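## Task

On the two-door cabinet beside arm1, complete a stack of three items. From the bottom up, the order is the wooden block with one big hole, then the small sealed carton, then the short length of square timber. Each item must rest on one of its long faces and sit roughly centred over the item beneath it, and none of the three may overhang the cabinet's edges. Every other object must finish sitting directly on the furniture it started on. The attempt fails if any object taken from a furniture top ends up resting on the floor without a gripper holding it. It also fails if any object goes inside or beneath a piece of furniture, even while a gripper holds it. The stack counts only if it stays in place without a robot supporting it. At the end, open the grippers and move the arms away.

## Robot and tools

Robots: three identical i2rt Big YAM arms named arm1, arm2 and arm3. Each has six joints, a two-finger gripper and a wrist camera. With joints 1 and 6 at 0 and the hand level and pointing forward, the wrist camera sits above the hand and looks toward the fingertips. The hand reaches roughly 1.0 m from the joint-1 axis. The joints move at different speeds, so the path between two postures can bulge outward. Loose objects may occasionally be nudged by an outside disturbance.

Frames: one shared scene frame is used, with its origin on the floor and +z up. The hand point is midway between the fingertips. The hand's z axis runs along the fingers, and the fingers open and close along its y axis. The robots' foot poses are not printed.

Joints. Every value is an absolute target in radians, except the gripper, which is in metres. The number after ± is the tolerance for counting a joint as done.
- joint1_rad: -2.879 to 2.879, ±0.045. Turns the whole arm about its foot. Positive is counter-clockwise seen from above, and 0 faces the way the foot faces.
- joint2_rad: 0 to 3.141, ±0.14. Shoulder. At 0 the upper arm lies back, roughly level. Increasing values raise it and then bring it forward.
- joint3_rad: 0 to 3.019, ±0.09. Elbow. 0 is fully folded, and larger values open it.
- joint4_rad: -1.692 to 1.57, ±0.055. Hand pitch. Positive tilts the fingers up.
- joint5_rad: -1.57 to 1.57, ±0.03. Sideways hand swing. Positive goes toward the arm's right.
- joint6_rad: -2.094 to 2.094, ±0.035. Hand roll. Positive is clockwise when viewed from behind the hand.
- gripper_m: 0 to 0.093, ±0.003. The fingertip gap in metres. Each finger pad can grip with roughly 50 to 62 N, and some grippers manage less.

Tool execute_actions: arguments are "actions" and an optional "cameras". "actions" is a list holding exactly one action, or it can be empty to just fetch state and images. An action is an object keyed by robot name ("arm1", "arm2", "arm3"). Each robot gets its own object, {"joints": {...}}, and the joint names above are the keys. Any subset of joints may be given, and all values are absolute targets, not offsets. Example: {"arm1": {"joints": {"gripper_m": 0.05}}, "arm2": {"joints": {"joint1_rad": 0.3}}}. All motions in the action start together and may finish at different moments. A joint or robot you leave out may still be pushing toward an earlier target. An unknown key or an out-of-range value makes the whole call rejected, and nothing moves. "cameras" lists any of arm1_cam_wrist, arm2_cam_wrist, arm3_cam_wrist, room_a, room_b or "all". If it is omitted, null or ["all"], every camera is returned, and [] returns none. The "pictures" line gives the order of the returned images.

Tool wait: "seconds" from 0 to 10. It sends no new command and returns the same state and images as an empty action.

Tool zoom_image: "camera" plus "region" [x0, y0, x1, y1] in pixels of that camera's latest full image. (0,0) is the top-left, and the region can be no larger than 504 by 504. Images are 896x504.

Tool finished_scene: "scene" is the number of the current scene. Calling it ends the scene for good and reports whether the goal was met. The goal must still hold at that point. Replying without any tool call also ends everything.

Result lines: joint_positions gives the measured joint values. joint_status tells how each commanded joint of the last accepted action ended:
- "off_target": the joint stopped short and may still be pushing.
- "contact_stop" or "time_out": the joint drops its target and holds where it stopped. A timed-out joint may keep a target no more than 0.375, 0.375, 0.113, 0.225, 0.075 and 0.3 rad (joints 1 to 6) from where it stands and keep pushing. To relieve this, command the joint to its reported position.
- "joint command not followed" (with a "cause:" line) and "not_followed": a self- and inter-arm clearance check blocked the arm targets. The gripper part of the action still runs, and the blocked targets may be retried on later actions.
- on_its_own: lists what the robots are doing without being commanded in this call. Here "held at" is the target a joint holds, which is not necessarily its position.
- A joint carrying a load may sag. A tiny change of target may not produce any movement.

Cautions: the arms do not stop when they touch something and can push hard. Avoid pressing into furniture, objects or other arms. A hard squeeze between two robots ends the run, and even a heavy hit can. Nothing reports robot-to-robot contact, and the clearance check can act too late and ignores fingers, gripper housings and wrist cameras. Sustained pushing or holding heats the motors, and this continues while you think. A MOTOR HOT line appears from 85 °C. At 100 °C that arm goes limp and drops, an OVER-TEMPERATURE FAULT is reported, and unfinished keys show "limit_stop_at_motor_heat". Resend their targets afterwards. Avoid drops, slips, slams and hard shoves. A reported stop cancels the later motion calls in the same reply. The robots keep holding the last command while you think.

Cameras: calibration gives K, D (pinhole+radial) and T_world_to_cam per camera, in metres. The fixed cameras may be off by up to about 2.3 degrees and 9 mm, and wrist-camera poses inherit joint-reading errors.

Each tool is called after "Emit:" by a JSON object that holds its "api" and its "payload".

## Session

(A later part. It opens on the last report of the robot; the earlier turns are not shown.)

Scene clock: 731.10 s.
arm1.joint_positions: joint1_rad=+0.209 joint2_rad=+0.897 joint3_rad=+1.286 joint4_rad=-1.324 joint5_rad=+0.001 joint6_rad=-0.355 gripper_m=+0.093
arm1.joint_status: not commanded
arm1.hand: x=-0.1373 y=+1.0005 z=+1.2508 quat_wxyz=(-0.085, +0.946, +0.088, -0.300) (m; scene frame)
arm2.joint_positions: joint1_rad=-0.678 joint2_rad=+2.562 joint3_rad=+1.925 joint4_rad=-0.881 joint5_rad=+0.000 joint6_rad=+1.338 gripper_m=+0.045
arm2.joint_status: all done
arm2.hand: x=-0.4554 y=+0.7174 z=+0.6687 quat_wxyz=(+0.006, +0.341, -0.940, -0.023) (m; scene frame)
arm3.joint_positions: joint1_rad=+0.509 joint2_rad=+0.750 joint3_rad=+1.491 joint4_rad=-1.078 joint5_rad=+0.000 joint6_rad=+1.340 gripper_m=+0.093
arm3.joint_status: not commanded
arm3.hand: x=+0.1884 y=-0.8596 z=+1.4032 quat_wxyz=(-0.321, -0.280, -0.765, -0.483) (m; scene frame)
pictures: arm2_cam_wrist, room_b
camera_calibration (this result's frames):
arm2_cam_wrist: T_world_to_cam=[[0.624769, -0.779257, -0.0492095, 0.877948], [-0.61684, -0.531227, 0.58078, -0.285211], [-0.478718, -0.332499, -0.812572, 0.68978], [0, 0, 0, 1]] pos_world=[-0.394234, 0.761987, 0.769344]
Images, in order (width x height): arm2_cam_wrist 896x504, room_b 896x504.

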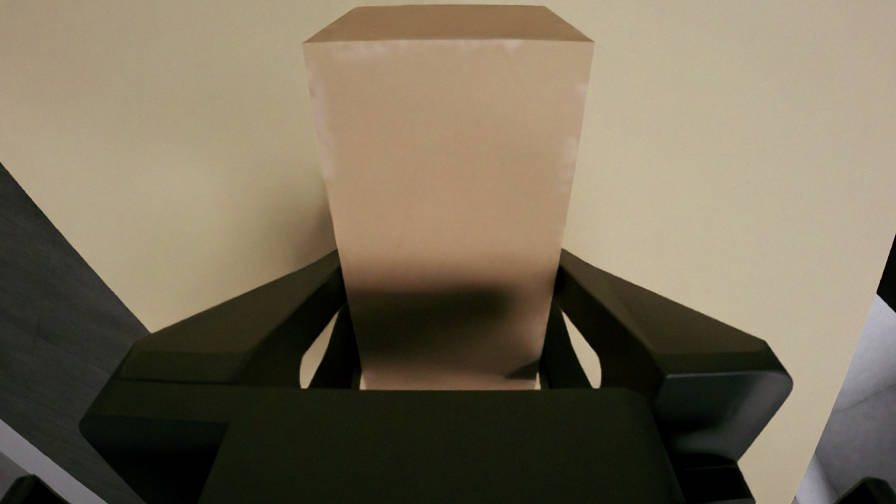

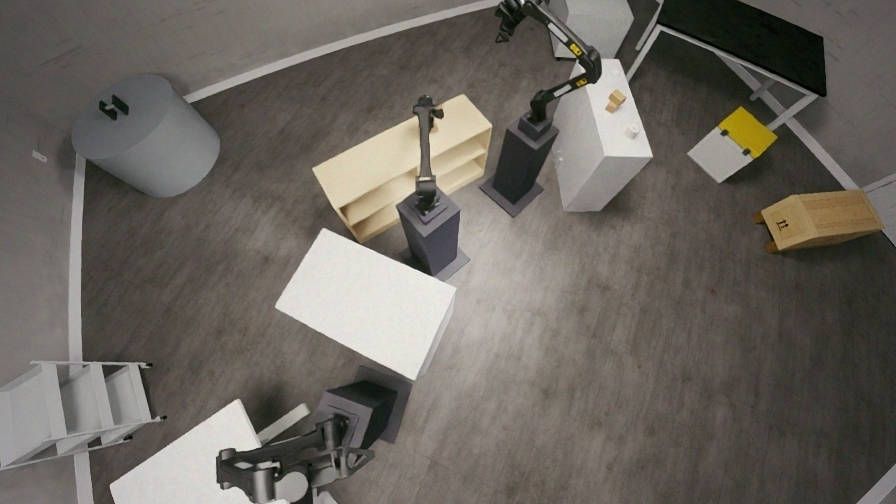

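Emit:
{"api": "execute_actions", "payload": {"actions": [{"arm2":{"joints":{"gripper_m":0.093}}}], "cameras": ["arm2_cam_wrist"]}}

Scene clock: 775.07 s.
arm1.joint_positions: joint1_rad=+0.209 joint2_rad=+0.897 joint3_rad=+1.286 joint4_rad=-1.324 joint5_rad=+0.001 joint6_rad=-0.355 gripper_m=+0.093
arm1.joint_status: not commanded
arm1.hand: x=-0.1373 y=+1.0005 z=+1.2508 quat_wxyz=(-0.085, +0.946, +0.088, -0.300) (m; scene frame)
arm2.joint_positions: joint1_rad=-0.678 joint2_rad=+2.560 joint3_rad=+1.925 joint4_rad=-0.881 joint5_rad=+0.000 joint6_rad=+1.338 gripper_m=+0.093
arm2.joint_status: all done
arm2.hand: x=-0.4556 y=+0.7177 z=+0.6695 quat_wxyz=(+0.006, +0.341, -0.940, -0.024) (m; scene frame)
arm3.joint_positions: joint1_rad=+0.509 joint2_rad=+0.750 joint3_rad=+1.491 joint4_rad=-1.078 joint5_rad=+0.000 joint6_rad=+1.340 gripper_m=+0.093
arm3.joint_status: not commanded
arm3.hand: x=+0.1884 y=-0.8596 z=+1.4032 quat_wxyz=(-0.321, -0.280, -0.765, -0.483) (m; scene frame)
pictures: arm2_cam_wrist
camera_calibration (this result's frames):
arm2_cam_wrist: T_world_to_cam=[[0.624738, -0.779211, -0.0503268, 0.87905], [-0.616547, -0.531817, 0.580551, -0.28487], [-0.479136, -0.331664, -0.812667, 0.689713], [0, 0, 0, 1]] pos_world=[-0.394345, 0.762219, 0.770128]
Images, in order (width x height): arm2_cam_wrist 896x504.

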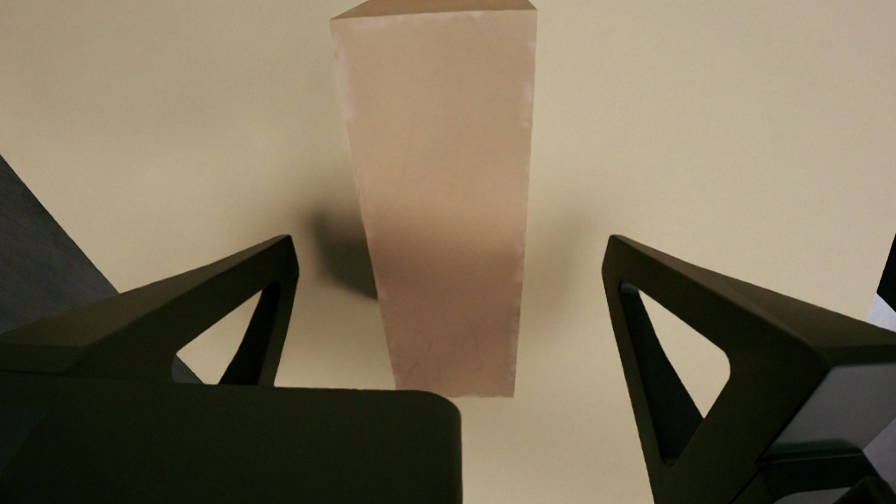

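Emit:
{"api": "execute_actions", "payload": {"actions": [{"arm2":{"joints":{"joint1_rad":0.45,"joint2_rad":1.5}},"arm1":{"joints":{"joint1_rad":0.703,"joint2_rad":2.425,"joint3_rad":1.975,"joint4_rad":-0.945,"joint6_rad":-0.40}}}], "cameras": ["arm1_cam_wrist","room_b"]}}

Scene clock: 828.57 s.
arm1.joint_positions: joint1_rad=+0.712 joint2_rad=+2.458 joint3_rad=+1.943 joint4_rad=-0.948 joint5_rad=+0.001 joint6_rad=-0.385 gripper_m=+0.093
arm1.joint_status: all done
arm1.hand: x=-0.4809 y=+0.7121 z=+0.7171 quat_wxyz=(-0.005, +0.935, +0.351, -0.052) (m; scene frame)
arm2.joint_positions: joint1_rad=+0.447 joint2_rad=+1.503 joint3_rad=+1.934 joint4_rad=-0.877 joint5_rad=+0.000 joint6_rad=+1.339 gripper_m=+0.093
arm2.joint_status: all done
arm2.hand: x=-0.7752 y=+0.0902 z=+1.4328 quat_wxyz=(+0.338, +0.666, -0.520, -0.414) (m; scene frame)
arm3.joint_positions: joint1_rad=+0.509 joint2_rad=+0.750 joint3_rad=+1.491 joint4_rad=-1.078 joint5_rad=+0.000 joint6_rad=+1.340 gripper_m=+0.093
arm3.joint_status: not commanded
arm3.hand: x=+0.1884 y=-0.8596 z=+1.4032 quat_wxyz=(-0.321, -0.280, -0.765, -0.483) (m; scene frame)
pictures: arm1_cam_wrist, room_b
camera_calibration (this result's frames):
arm1_cam_wrist: T_world_to_cam=[[-0.672437, 0.738782, 0.0450474, -0.88417], [0.658035, 0.56886, 0.493344, -0.430592], [0.338848, 0.361386, -0.868667, 0.648185], [0, 0, 0, 1]] pos_world=[-0.53084, 0.663911, 0.815316]
Images, in order (width x height): arm1_cam_wrist 896x504, room_b 896x504.

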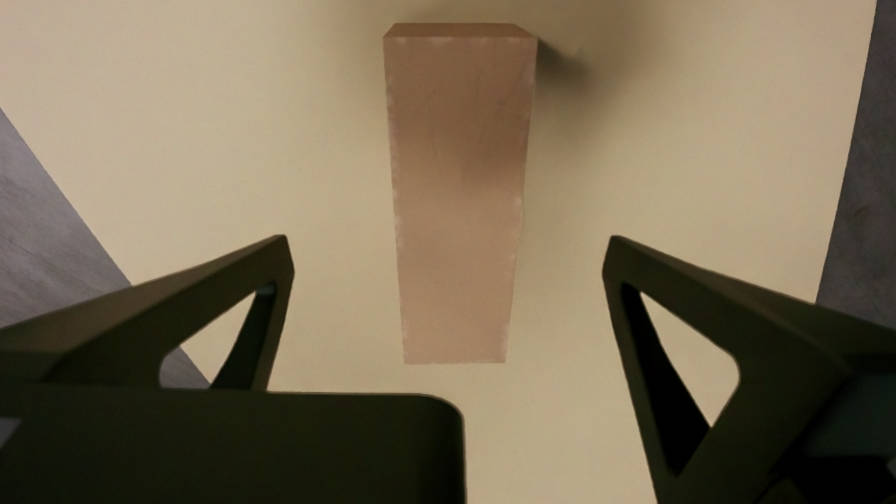

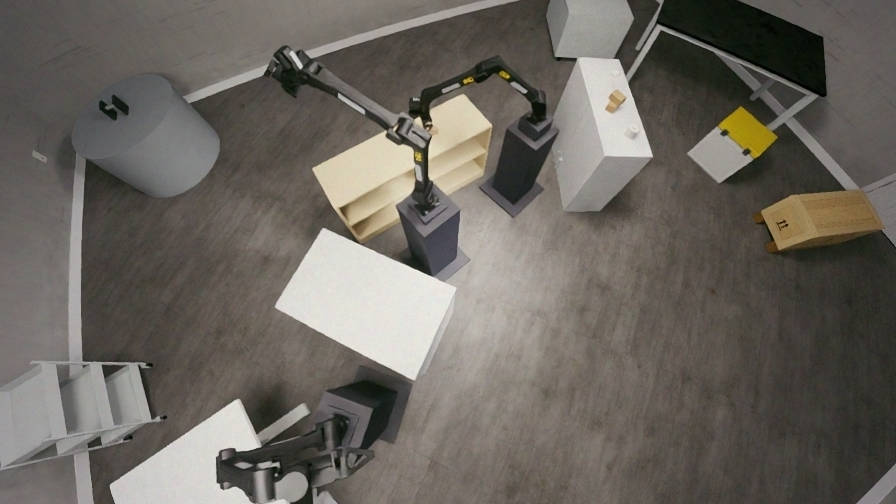

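Emit:
{"api": "execute_actions", "payload": {"actions": [{"arm1":{"joints":{"joint1_rad":0.685,"joint3_rad":2.13,"joint4_rad":-1.045}},"arm2":{"joints":{"joint2_rad":0.9,"joint3_rad":1.5,"joint4_rad":-1.3}}}], "cameras": ["arm1_cam_wrist"]}}

Scene clock: 879.03 s.
arm1.joint_positions: joint1_rad=+0.690 joint2_rad=+2.443 joint3_rad=+2.087 joint4_rad=-1.029 joint5_rad=+0.001 joint6_rad=-0.385 gripper_m=+0.093
arm1.joint_status: all done
arm1.hand: x=-0.5256 y=+0.7144 z=+0.7794 quat_wxyz=(-0.007, +0.936, +0.340, -0.090) (m; scene frame)
arm2.joint_positions: joint1_rad=+0.447 joint2_rad=+0.903 joint3_rad=+1.504 joint4_rad=-1.290 joint5_rad=+0.000 joint6_rad=+1.339 gripper_m=+0.093
arm2.joint_status: all done
arm2.hand: x=-0.4881 y=+0.0949 z=+1.3946 quat_wxyz=(+0.271, +0.713, -0.556, -0.330) (m; scene frame)
arm3.joint_positions: joint1_rad=+0.509 joint2_rad=+0.750 joint3_rad=+1.491 joint4_rad=-1.078 joint5_rad=+0.000 joint6_rad=+1.340 gripper_m=+0.093
arm3.joint_status: not commanded
arm3.hand: x=+0.1884 y=-0.8596 z=+1.4032 quat_wxyz=(-0.321, -0.280, -0.765, -0.483) (m; scene frame)
pictures: arm1_cam_wrist
camera_calibration (this result's frames):
arm1_cam_wrist: T_world_to_cam=[[-0.651507, 0.754886, 0.0754098, -0.942911], [0.704395, 0.565012, 0.429638, -0.356392], [0.28172, 0.33303, -0.899847, 0.731164], [0, 0, 0, 1]] pos_world=[-0.569256, 0.669656, 0.88216]
Images, in order (width x height): arm1_cam_wrist 896x504.

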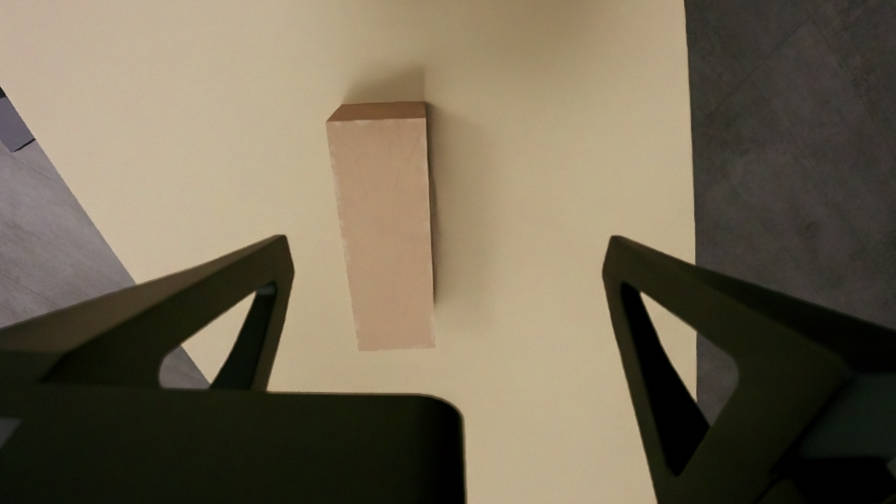

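Emit:
{"api": "execute_actions", "payload": {"actions": [{"arm1":{"joints":{"joint2_rad":2.605}}}], "cameras": ["arm1_cam_wrist"]}}

Scene clock: 902.77 s.
arm1.joint_positions: joint1_rad=+0.690 joint2_rad=+2.625 joint3_rad=+2.100 joint4_rad=-1.033 joint5_rad=+0.001 joint6_rad=-0.385 gripper_m=+0.093
arm1.joint_status: all done
arm1.hand: x=-0.4866 y=+0.7275 z=+0.6536 quat_wxyz=(-0.003, +0.940, +0.341, -0.004) (m; scene frame)
arm2.joint_positions: joint1_rad=+0.447 joint2_rad=+0.903 joint3_rad=+1.504 joint4_rad=-1.290 joint5_rad=+0.000 joint6_rad=+1.339 gripper_m=+0.093
arm2.joint_status: not commanded
arm2.hand: x=-0.4881 y=+0.0949 z=+1.3946 quat_wxyz=(+0.271, +0.713, -0.556, -0.330) (m; scene frame)
arm3.joint_positions: joint1_rad=+0.509 joint2_rad=+0.750 joint3_rad=+1.491 joint4_rad=-1.078 joint5_rad=+0.000 joint6_rad=+1.340 gripper_m=+0.093
arm3.joint_status: not commanded
arm3.hand: x=+0.1884 y=-0.8596 z=+1.4032 quat_wxyz=(-0.321, -0.280, -0.765, -0.483) (m; scene frame)
pictures: arm1_cam_wrist
camera_calibration (this result's frames):
arm1_cam_wrist: T_world_to_cam=[[-0.657658, 0.753281, 0.00731264, -0.875283], [0.622577, 0.53803, 0.568262, -0.448031], [0.424127, 0.378275, -0.822815, 0.588577], [0, 0, 0, 1]] pos_world=[-0.546334, 0.677744, 0.745289]
Images, in order (width x height): arm1_cam_wrist 896x504.

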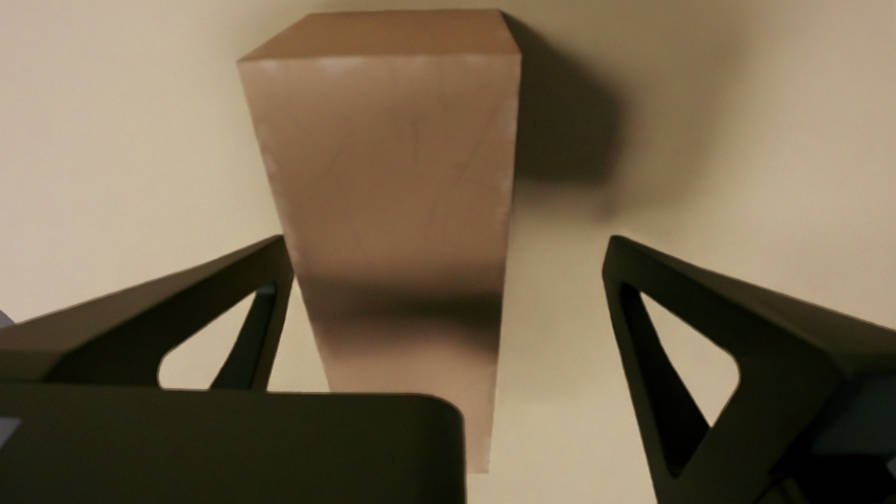

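Emit:
{"api": "execute_actions", "payload": {"actions": [{"arm1":{"joints":{"joint1_rad":0.712,"joint2_rad":2.627}}}], "cameras": ["arm1_cam_wrist"]}}

Scene clock: 922.33 s.
arm1.joint_positions: joint1_rad=+0.706 joint2_rad=+2.625 joint3_rad=+2.100 joint4_rad=-1.033 joint5_rad=+0.001 joint6_rad=-0.385 gripper_m=+0.093
arm1.joint_status: all done
arm1.hand: x=-0.4829 y=+0.7164 z=+0.6535 quat_wxyz=(-0.003, +0.937, +0.348, -0.004) (m; scene frame)
arm2.joint_positions: joint1_rad=+0.447 joint2_rad=+0.903 joint3_rad=+1.504 joint4_rad=-1.290 joint5_rad=+0.000 joint6_rad=+1.339 gripper_m=+0.093
arm2.joint_status: not commanded
arm2.hand: x=-0.4881 y=+0.0949 z=+1.3946 quat_wxyz=(+0.271, +0.713, -0.556, -0.330) (m; scene frame)
arm3.joint_positions: joint1_rad=+0.509 joint2_rad=+0.750 joint3_rad=+1.491 joint4_rad=-1.078 joint5_rad=+0.000 joint6_rad=+1.340 gripper_m=+0.093
arm3.joint_status: not commanded
arm3.hand: x=+0.1884 y=-0.8596 z=+1.4032 quat_wxyz=(-0.321, -0.280, -0.765, -0.483) (m; scene frame)
pictures: arm1_cam_wrist
camera_calibration (this result's frames):
arm1_cam_wrist: T_world_to_cam=[[-0.669926, 0.742393, 0.00721281, -0.862494], [0.61361, 0.548193, 0.568302, -0.455902], [0.417949, 0.385146, -0.822788, 0.583278], [0, 0, 0, 1]] pos_world=[-0.541841, 0.665584, 0.745225]
Images, in order (width x height): arm1_cam_wrist 896x504.

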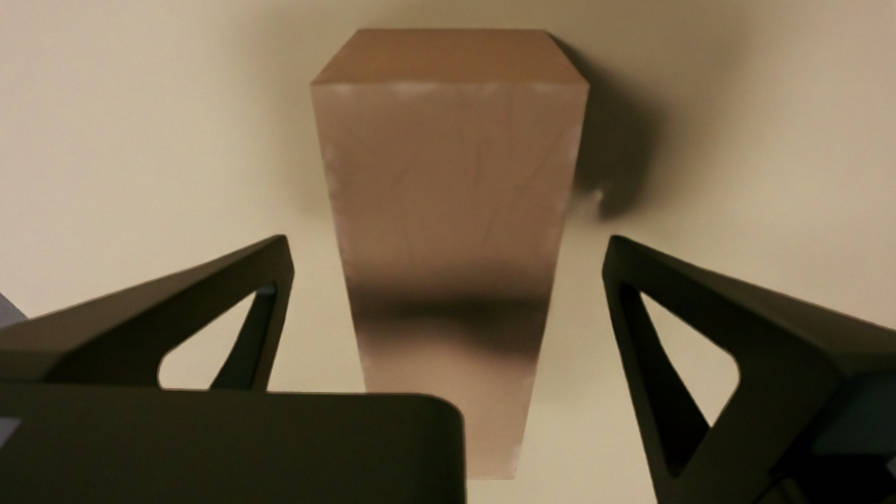

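Emit:
{"api": "execute_actions", "payload": {"actions": []}}

Scene clock: 944.27 s.
arm1.joint_positions: joint1_rad=+0.706 joint2_rad=+2.625 joint3_rad=+2.100 joint4_rad=-1.033 joint5_rad=+0.001 joint6_rad=-0.385 gripper_m=+0.093
arm1.joint_status: all done
arm1.hand: x=-0.4829 y=+0.7164 z=+0.6535 quat_wxyz=(-0.003, +0.937, +0.348, -0.004) (m; scene frame)
arm2.joint_positions: joint1_rad=+0.447 joint2_rad=+0.903 joint3_rad=+1.504 joint4_rad=-1.290 joint5_rad=+0.000 joint6_rad=+1.339 gripper_m=+0.093
arm2.joint_status: not commanded
arm2.hand: x=-0.4881 y=+0.0949 z=+1.3946 quat_wxyz=(+0.271, +0.713, -0.556, -0.330) (m; scene frame)
arm3.joint_positions: joint1_rad=+0.509 joint2_rad=+0.750 joint3_rad=+1.491 joint4_rad=-1.078 joint5_rad=+0.000 joint6_rad=+1.340 gripper_m=+0.093
arm3.joint_status: not commanded
arm3.hand: x=+0.1884 y=-0.8596 z=+1.4032 quat_wxyz=(-0.321, -0.280, -0.765, -0.483) (m; scene frame)
pictures: arm1_cam_wrist, arm2_cam_wrist, arm3_cam_wrist, room_a, room_b
camera_calibration (this result's frames):
arm1_cam_wrist: T_world_to_cam=[[-0.669926, 0.742393, 0.00721281, -0.862494], [0.61361, 0.548193, 0.568302, -0.455902], [0.417949, 0.385146, -0.822788, 0.583278], [0, 0, 0, 1]] pos_world=[-0.541841, 0.665584, 0.745225]
arm2_cam_wrist: T_world_to_cam=[[0.615344, 0.21483, -0.758419, 1.33916], [0.574597, -0.780905, 0.245, 0.0158909], [-0.53962, -0.586545, -0.603966, 0.760484], [0, 0, 0, 1]] pos_world=[-0.4228, 0.170775, 1.47106]
arm3_cam_wrist: T_world_to_cam=[[-0.103874, -0.376593, -0.920537, 0.985501], [-0.966873, 0.255213, 0.00469414, 0.397419], [0.233165, 0.89053, -0.390628, 1.39836], [0, 0, 0, 1]] pos_world=[0.160571, -0.975579, 1.45156]
Images, in order (width x height): arm1_cam_wrist 896x504, arm2_cam_wrist 896x504, arm3_cam_wrist 896x504, room_a 896x504, room_b 896x504.

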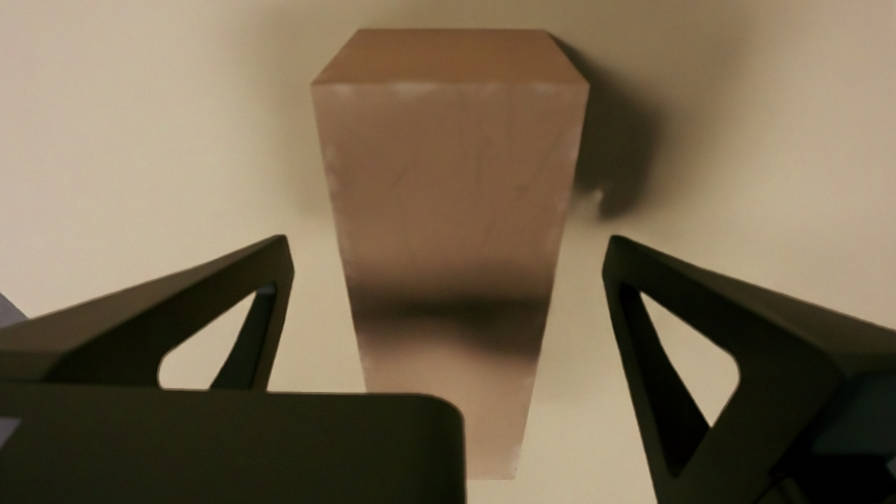

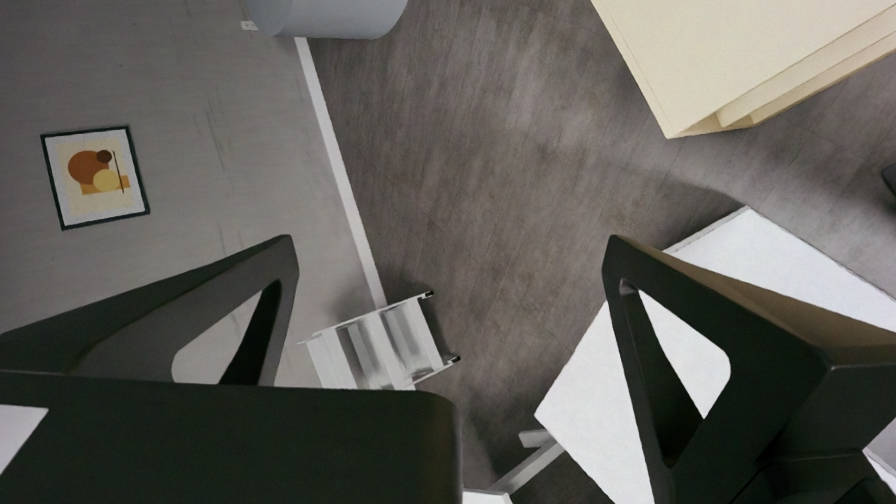

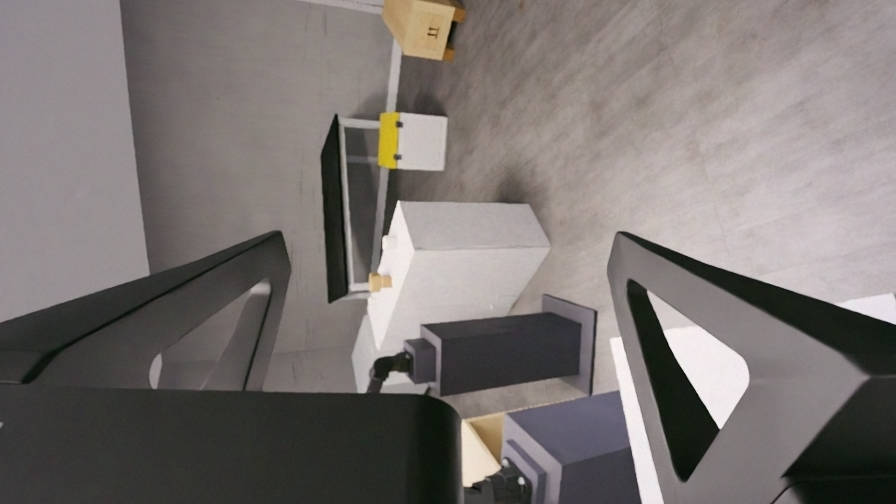

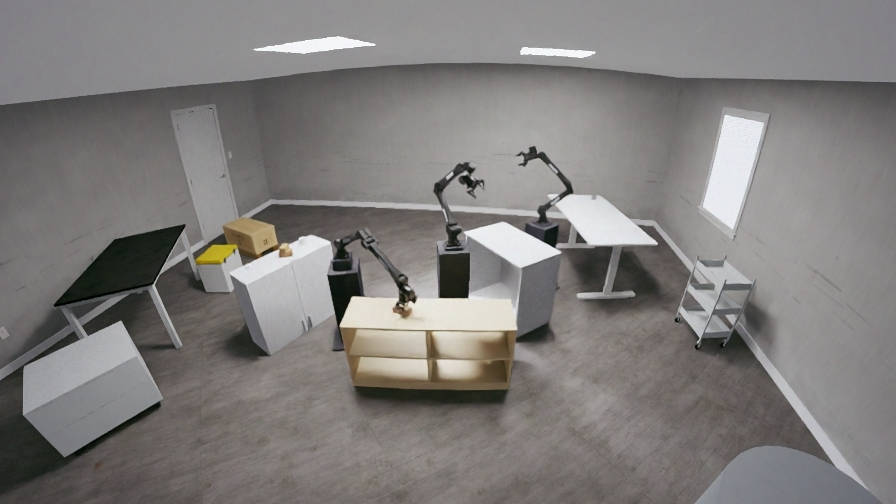

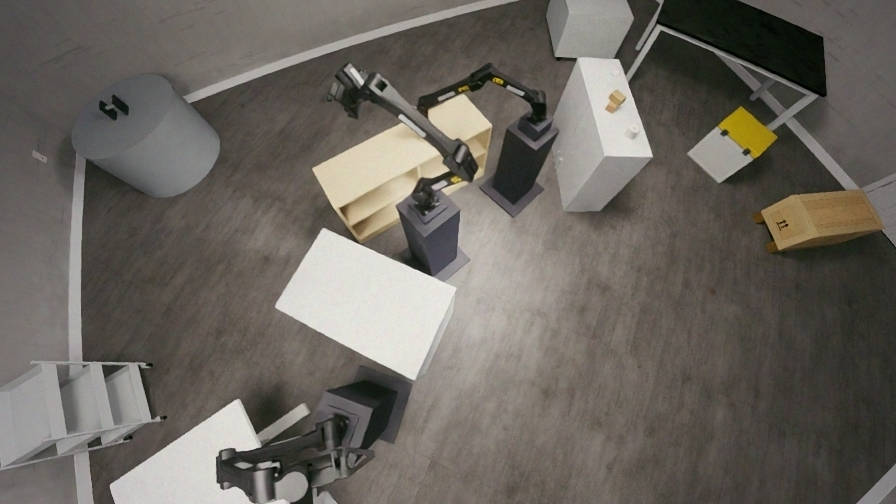

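Emit:
{"api": "execute_actions", "payload": {"actions": [{"arm1":{"joints":{"joint2_rad":2.66}}}], "cameras": ["arm1_cam_wrist"]}}

Scene clock: 948.87 s.
arm1.joint_positions: joint1_rad=+0.706 joint2_rad=+2.633 joint3_rad=+2.100 joint4_rad=-1.033 joint5_rad=+0.001 joint6_rad=-0.385 gripper_m=+0.093
arm1.joint_status: all done
arm1.hand: x=-0.4807 y=+0.7171 z=+0.6482 quat_wxyz=(-0.003, +0.937, +0.348, +0.000) (m; scene frame)
arm2.joint_positions: joint1_rad=+0.447 joint2_rad=+0.903 joint3_rad=+1.504 joint4_rad=-1.290 joint5_rad=+0.000 joint6_rad=+1.339 gripper_m=+0.093
arm2.joint_status: not commanded
arm2.hand: x=-0.4881 y=+0.0949 z=+1.3946 quat_wxyz=(+0.271, +0.713, -0.556, -0.330) (m; scene frame)
arm3.joint_positions: joint1_rad=+0.509 joint2_rad=+0.750 joint3_rad=+1.491 joint4_rad=-1.078 joint5_rad=+0.000 joint6_rad=+1.340 gripper_m=+0.093
arm3.joint_status: not commanded
arm3.hand: x=+0.1884 y=-0.8596 z=+1.4032 quat_wxyz=(-0.321, -0.280, -0.765, -0.483) (m; scene frame)
pictures: arm1_cam_wrist
camera_calibration (this result's frames):
arm1_cam_wrist: T_world_to_cam=[[-0.669938, 0.742405, 0.00418954, -0.859582], [0.609504, 0.546771, 0.574062, -0.459412], [0.423895, 0.387139, -0.818801, 0.576512], [0, 0, 0, 1]] pos_world=[-0.540234, 0.66616, 0.73938]
Images, in order (width x height): arm1_cam_wrist 896x504.

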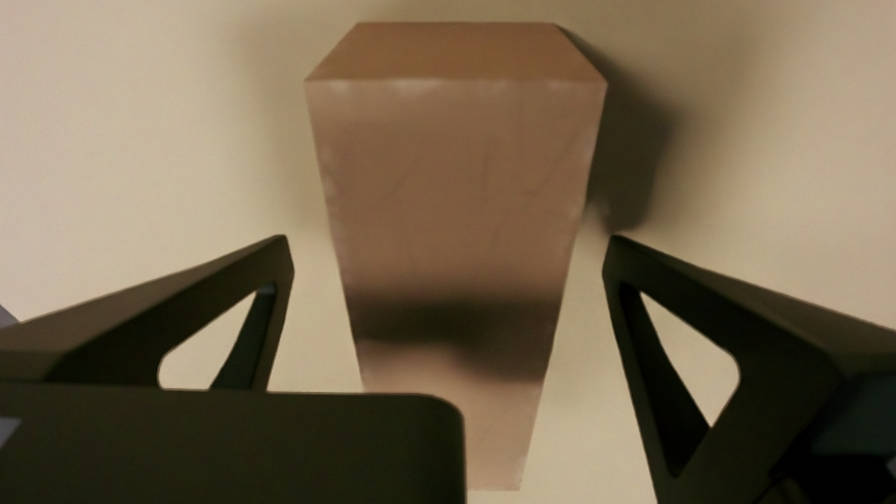

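Emit:
{"api": "execute_actions", "payload": {"actions": [{"arm1":{"joints":{"joint2_rad":2.633,"gripper_m":0.03}}}], "cameras": ["arm1_cam_wrist"]}}

Scene clock: 953.97 s.
arm1.joint_positions: joint1_rad=+0.706 joint2_rad=+2.633 joint3_rad=+2.100 joint4_rad=-1.033 joint5_rad=+0.001 joint6_rad=-0.386 gripper_m=+0.046
arm1.joint_status: gripper_m off_target (ended at +0.046, target +0.030); the others done
arm1.hand: x=-0.4806 y=+0.7171 z=+0.6482 quat_wxyz=(-0.003, +0.937, +0.349, +0.000) (m; scene frame)
arm2.joint_positions: joint1_rad=+0.447 joint2_rad=+0.903 joint3_rad=+1.504 joint4_rad=-1.290 joint5_rad=+0.000 joint6_rad=+1.339 gripper_m=+0.093
arm2.joint_status: not commanded
arm2.hand: x=-0.4881 y=+0.0949 z=+1.3946 quat_wxyz=(+0.271, +0.713, -0.556, -0.330) (m; scene frame)
arm3.joint_positions: joint1_rad=+0.509 joint2_rad=+0.750 joint3_rad=+1.491 joint4_rad=-1.078 joint5_rad=+0.000 joint6_rad=+1.340 gripper_m=+0.093
arm3.joint_status: not commanded
arm3.hand: x=+0.1884 y=-0.8596 z=+1.4032 quat_wxyz=(-0.321, -0.280, -0.765, -0.483) (m; scene frame)
pictures: arm1_cam_wrist
camera_calibration (this result's frames):
arm1_cam_wrist: T_world_to_cam=[[-0.670505, 0.741895, 0.00383769, -0.8592], [0.609014, 0.547442, 0.573942, -0.46003], [0.423704, 0.387168, -0.818887, 0.576469], [0, 0, 0, 1]] pos_world=[-0.540186, 0.666085, 0.739391]
Images, in order (width x height): arm1_cam_wrist 896x504.

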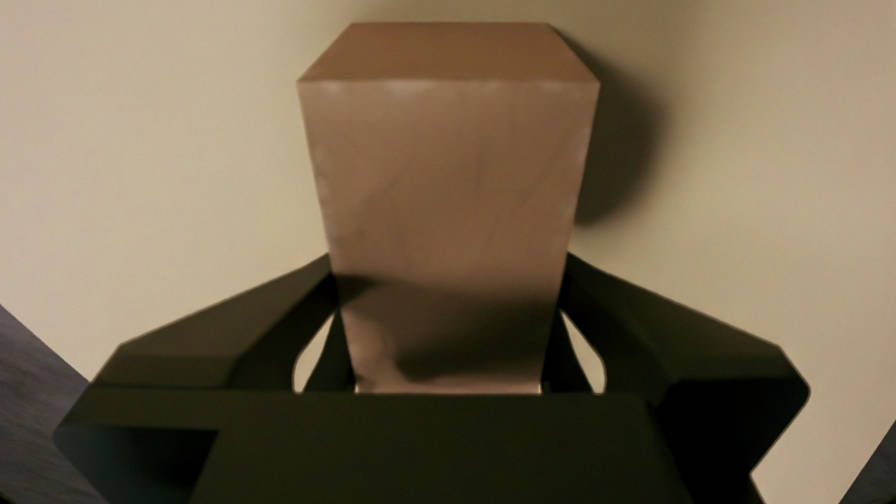

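Emit:
{"api": "execute_actions", "payload": {"actions": [{"arm1":{"joints":{"joint2_rad":2.3,"gripper_m":0.03}}}], "cameras": ["arm1_cam_wrist"]}}

Scene clock: 985.00 s.
arm1.joint_positions: joint1_rad=+0.706 joint2_rad=+2.301 joint3_rad=+2.110 joint4_rad=-1.035 joint5_rad=+0.001 joint6_rad=-0.386 gripper_m=+0.046
arm1.joint_status: gripper_m off_target (ended at +0.046, target +0.030); the others done
arm1.hand: x=-0.5451 y=+0.6939 z=+0.8953 quat_wxyz=(-0.008, +0.924, +0.344, -0.169) (m; scene frame)
arm2.joint_positions: joint1_rad=+0.447 joint2_rad=+0.903 joint3_rad=+1.504 joint4_rad=-1.290 joint5_rad=+0.000 joint6_rad=+1.339 gripper_m=+0.093
arm2.joint_status: not commanded
arm2.hand: x=-0.4881 y=+0.0949 z=+1.3946 quat_wxyz=(+0.271, +0.713, -0.556, -0.330) (m; scene frame)
arm3.joint_positions: joint1_rad=+0.509 joint2_rad=+0.750 joint3_rad=+1.491 joint4_rad=-1.078 joint5_rad=+0.000 joint6_rad=+1.340 gripper_m=+0.093
arm3.joint_status: not commanded
arm3.hand: x=+0.1884 y=-0.8596 z=+1.4032 quat_wxyz=(-0.321, -0.280, -0.765, -0.483) (m; scene frame)
pictures: arm1_cam_wrist
camera_calibration (this result's frames):
arm1_cam_wrist: T_world_to_cam=[[-0.649038, 0.74846, 0.136227, -0.997566], [0.748486, 0.596216, 0.290337, -0.253801], [0.136085, 0.290404, -0.947178, 0.840292], [0, 0, 0, 1]] pos_world=[-0.571843, 0.653934, 1.00549]
Images, in order (width x height): arm1_cam_wrist 896x504.

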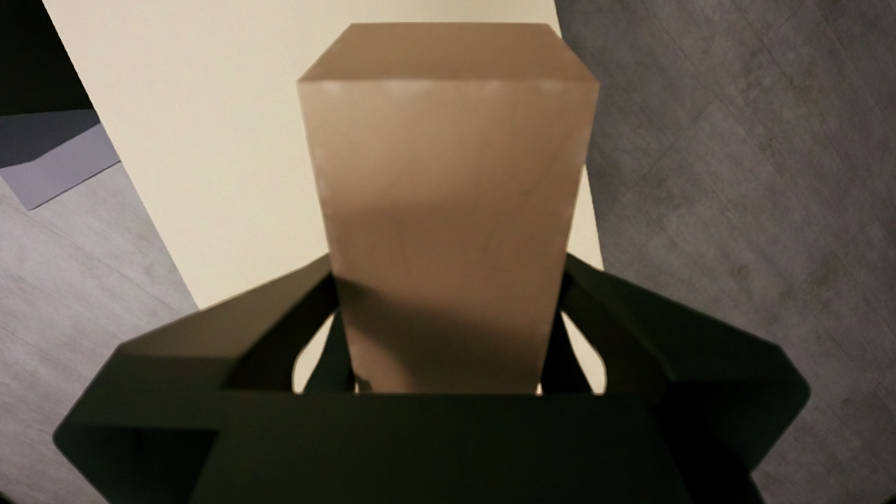

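Emit:
{"api": "execute_actions", "payload": {"actions": [{"arm1":{"joints":{"joint2_rad":2.0,"joint3_rad":2.075,"joint4_rad":-1.62,"gripper_m":0.03}}}], "cameras": []}}

Emit:
{"api": "execute_actions", "payload": {"actions": [{"arm1":{"joints":{"joint1_rad":-2.025,"joint6_rad":1.327,"gripper_m":0.03}}}], "cameras": ["arm1_cam_wrist","room_a","room_b"]}}

Scene clock: 1002.00 s.
arm1.joint_positions: joint1_rad=+0.706 joint2_rad=+1.996 joint3_rad=+2.048 joint4_rad=-1.604 joint5_rad=+0.001 joint6_rad=-0.386 gripper_m=+0.046
arm1.joint_status: gripper_m off_target (ended at +0.046, target +0.030); the others done
arm1.hand: x=-0.3967 y=+0.7433 z=+1.0543 quat_wxyz=(-0.003, +0.937, +0.349, -0.007) (m; scene frame)
arm2.joint_positions: joint1_rad=+0.447 joint2_rad=+0.903 joint3_rad=+1.504 joint4_rad=-1.290 joint5_rad=+0.000 joint6_rad=+1.339 gripper_m=+0.093
arm2.joint_status: not commanded
arm2.hand: x=-0.4881 y=+0.0949 z=+1.3946 quat_wxyz=(+0.271, +0.713, -0.556, -0.330) (m; scene frame)
arm3.joint_positions: joint1_rad=+0.509 joint2_rad=+0.750 joint3_rad=+1.491 joint4_rad=-1.078 joint5_rad=+0.000 joint6_rad=+1.340 gripper_m=+0.093
arm3.joint_status: not commanded
arm3.hand: x=+0.1884 y=-0.8596 z=+1.4032 quat_wxyz=(-0.321, -0.280, -0.765, -0.483) (m; scene frame)
pictures: none
No camera images: the call's "cameras" was empty. Leave "cameras" out to get every camera's image.

Scene clock: 1004.70 s.
arm1.joint_positions: joint1_rad=-2.026 joint2_rad=+2.017 joint3_rad=+2.048 joint4_rad=-1.604 joint5_rad=+0.002 joint6_rad=+1.312 gripper_m=+0.046
arm1.joint_status: gripper_m off_target (ended at +0.046, target +0.030); the others done
arm1.hand: x=+0.6621 y=+1.3648 z=+1.0480 quat_wxyz=(-0.001, -0.284, -0.959, -0.002) (m; scene frame)
arm2.joint_positions: joint1_rad=+0.447 joint2_rad=+0.903 joint3_rad=+1.504 joint4_rad=-1.290 joint5_rad=+0.000 joint6_rad=+1.339 gripper_m=+0.093
arm2.joint_status: not commanded
arm2.hand: x=-0.4881 y=+0.0949 z=+1.3946 quat_wxyz=(+0.271, +0.713, -0.556, -0.330) (m; scene frame)
arm3.joint_positions: joint1_rad=+0.509 joint2_rad=+0.750 joint3_rad=+1.491 joint4_rad=-1.078 joint5_rad=+0.000 joint6_rad=+1.340 gripper_m=+0.093
arm3.joint_status: not commanded
arm3.hand: x=+0.1884 y=-0.8596 z=+1.4032 quat_wxyz=(-0.321, -0.280, -0.765, -0.483) (m; scene frame)
pictures: arm1_cam_wrist, room_a, room_b
camera_calibration (this result's frames):
arm1_cam_wrist: T_world_to_cam=[[-0.52542, -0.850824, -0.00570061, 1.51263], [-0.699683, 0.428252, 0.571877, -0.708689], [-0.484126, 0.304464, -0.820319, 0.884391], [0, 0, 0, 1]] pos_world=[0.727063, 1.32121, 1.13939]
Images, in order (width x height): arm1_cam_wrist 896x504, room_a 896x504, room_b 896x504.

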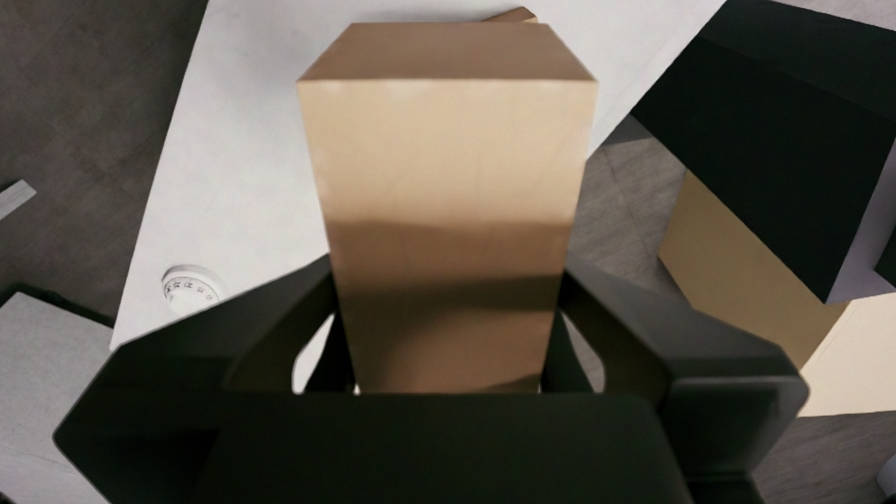

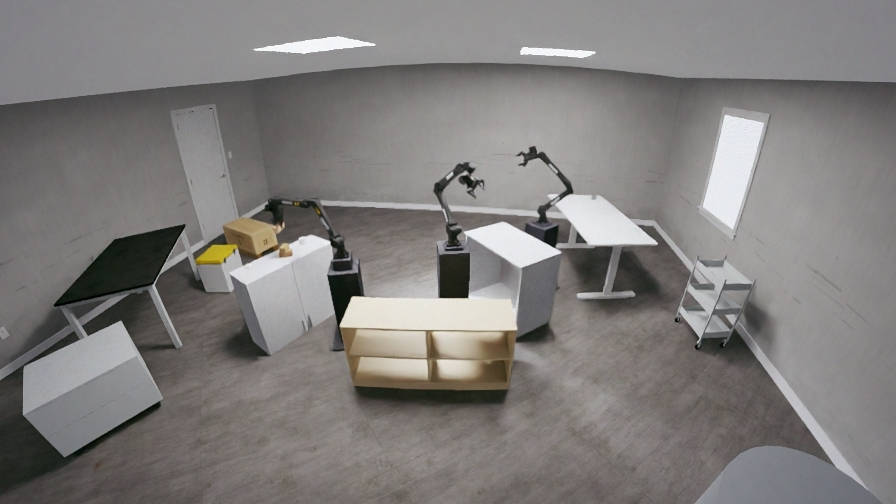

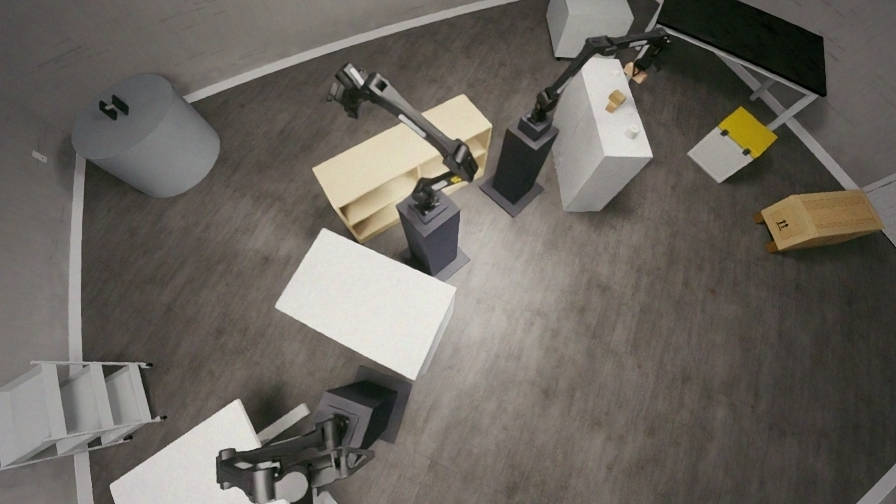

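Emit:
{"api": "execute_actions", "payload": {"actions": [{"arm1":{"joints":{"joint4_rad":-1.3,"gripper_m":0.03}}}], "cameras": ["arm1_cam_wrist"]}}

Scene clock: 1026.93 s.
arm1.joint_positions: joint1_rad=-2.026 joint2_rad=+2.017 joint3_rad=+2.048 joint4_rad=-1.324 joint5_rad=+0.002 joint6_rad=+1.312 gripper_m=+0.046
arm1.joint_status: gripper_m off_target (ended at +0.046, target +0.030); the others done
arm1.hand: x=+0.7124 y=+1.4103 z=+1.0578 quat_wxyz=(-0.073, -0.281, -0.949, -0.121) (m; scene frame)
arm2.joint_positions: joint1_rad=+0.447 joint2_rad=+0.903 joint3_rad=+1.504 joint4_rad=-1.290 joint5_rad=+0.000 joint6_rad=+1.339 gripper_m=+0.093
arm2.joint_status: not commanded
arm2.hand: x=-0.4881 y=+0.0949 z=+1.3946 quat_wxyz=(+0.271, +0.713, -0.556, -0.330) (m; scene frame)
arm3.joint_positions: joint1_rad=+0.509 joint2_rad=+0.750 joint3_rad=+1.491 joint4_rad=-1.078 joint5_rad=+0.000 joint6_rad=+1.340 gripper_m=+0.093
arm3.joint_status: not commanded
arm3.hand: x=+0.1884 y=-0.8596 z=+1.4032 quat_wxyz=(-0.321, -0.280, -0.765, -0.483) (m; scene frame)
pictures: arm1_cam_wrist
camera_calibration (this result's frames):
arm1_cam_wrist: T_world_to_cam=[[-0.497284, -0.824286, -0.270668, 1.80066], [-0.809673, 0.328852, 0.486092, -0.389306], [-0.311669, 0.460878, -0.830935, 0.570631], [0, 0, 0, 1]] pos_world=[0.758075, 1.34929, 1.15078]
Images, in order (width x height): arm1_cam_wrist 896x504.

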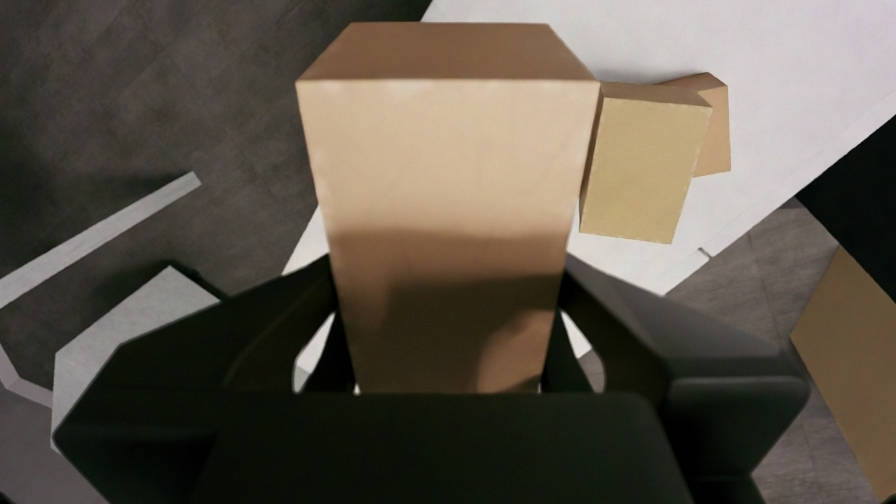

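Emit:
{"api": "zoom_image", "payload": {"camera": "arm1_cam_wrist", "region": [540, 40, 780, 270]}}

Region (540, 40, 780, 270) of arm1_cam_wrist's 896x504 image, scaled by 2.100, with more detail than that image has; it fills the top 483 rows of this view, and the rest is white.

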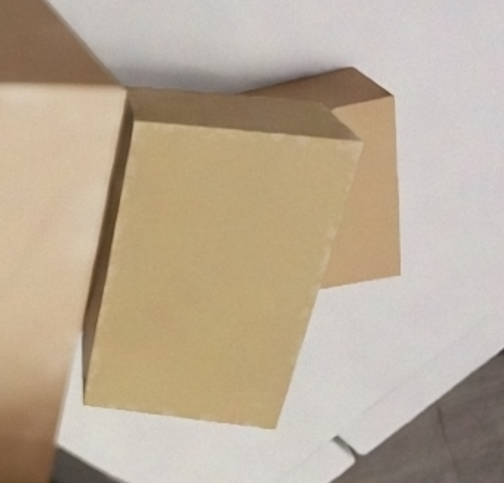

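Emit:
{"api": "execute_actions", "payload": {"actions": [{"arm1":{"joints":{"joint2_rad":2.03,"joint3_rad":1.828,"joint4_rad":-1.07,"gripper_m":0.03}}}], "cameras": ["arm1_cam_wrist"]}}

Scene clock: 1102.50 s.
arm1.joint_positions: joint1_rad=-2.026 joint2_rad=+2.044 joint3_rad=+1.812 joint4_rad=-1.092 joint5_rad=+0.002 joint6_rad=+1.312 gripper_m=+0.046
arm1.joint_status: gripper_m off_target (ended at +0.046, target +0.030); the others done
arm1.hand: x=+0.7060 y=+1.4049 z=+0.9505 quat_wxyz=(-0.065, -0.282, -0.951, -0.108) (m; scene frame)
arm2.joint_positions: joint1_rad=+0.447 joint2_rad=+0.903 joint3_rad=+1.504 joint4_rad=-1.290 joint5_rad=+0.000 joint6_rad=+1.339 gripper_m=+0.093
arm2.joint_status: not commanded
arm2.hand: x=-0.4881 y=+0.0949 z=+1.3946 quat_wxyz=(+0.271, +0.713, -0.556, -0.330) (m; scene frame)
arm3.joint_positions: joint1_rad=+0.509 joint2_rad=+0.750 joint3_rad=+1.491 joint4_rad=-1.078 joint5_rad=+0.000 joint6_rad=+1.340 gripper_m=+0.093
arm3.joint_status: not commanded
arm3.hand: x=+0.1884 y=-0.8596 z=+1.4032 quat_wxyz=(-0.321, -0.280, -0.765, -0.483) (m; scene frame)
pictures: arm1_cam_wrist
camera_calibration (this result's frames):
arm1_cam_wrist: T_world_to_cam=[[-0.502944, -0.829526, -0.242761, 1.7488], [-0.798724, 0.338737, 0.49729, -0.372821], [-0.330283, 0.444008, -0.832929, 0.520689], [0, 0, 0, 1]] pos_world=[0.753743, 1.34577, 1.04364]
Images, in order (width x height): arm1_cam_wrist 896x504.

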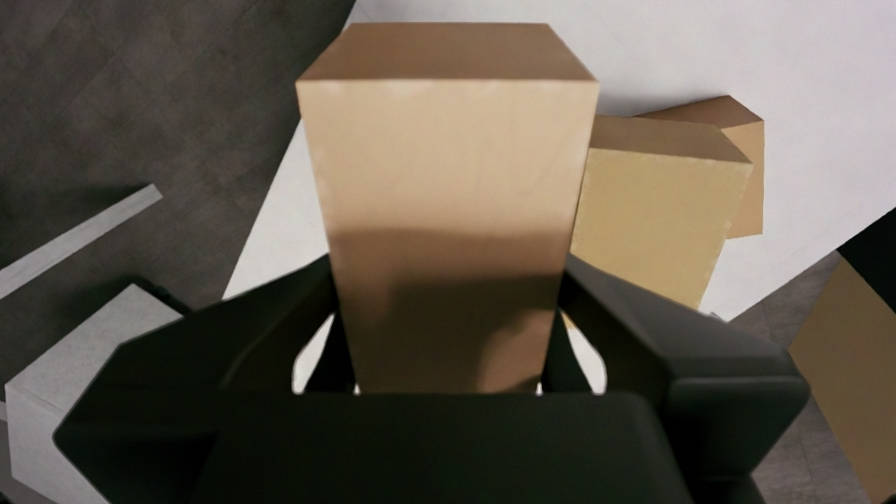

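Emit:
{"api": "zoom_image", "payload": {"camera": "arm1_cam_wrist", "region": [550, 80, 800, 340]}}

Region (550, 80, 800, 340) of arm1_cam_wrist's 896x504 image, scaled by 1.938, with more detail than that image has; it fills the left 485 columns of this view, and the rest is white.

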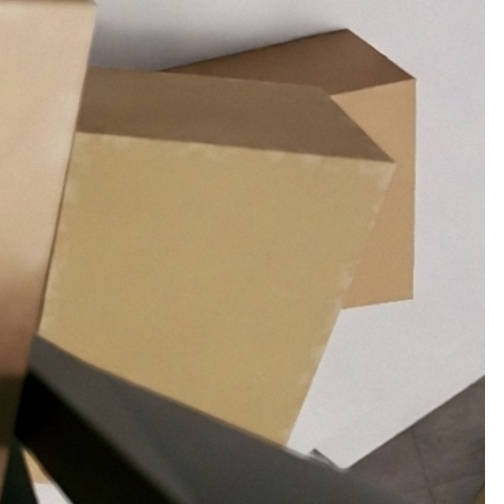

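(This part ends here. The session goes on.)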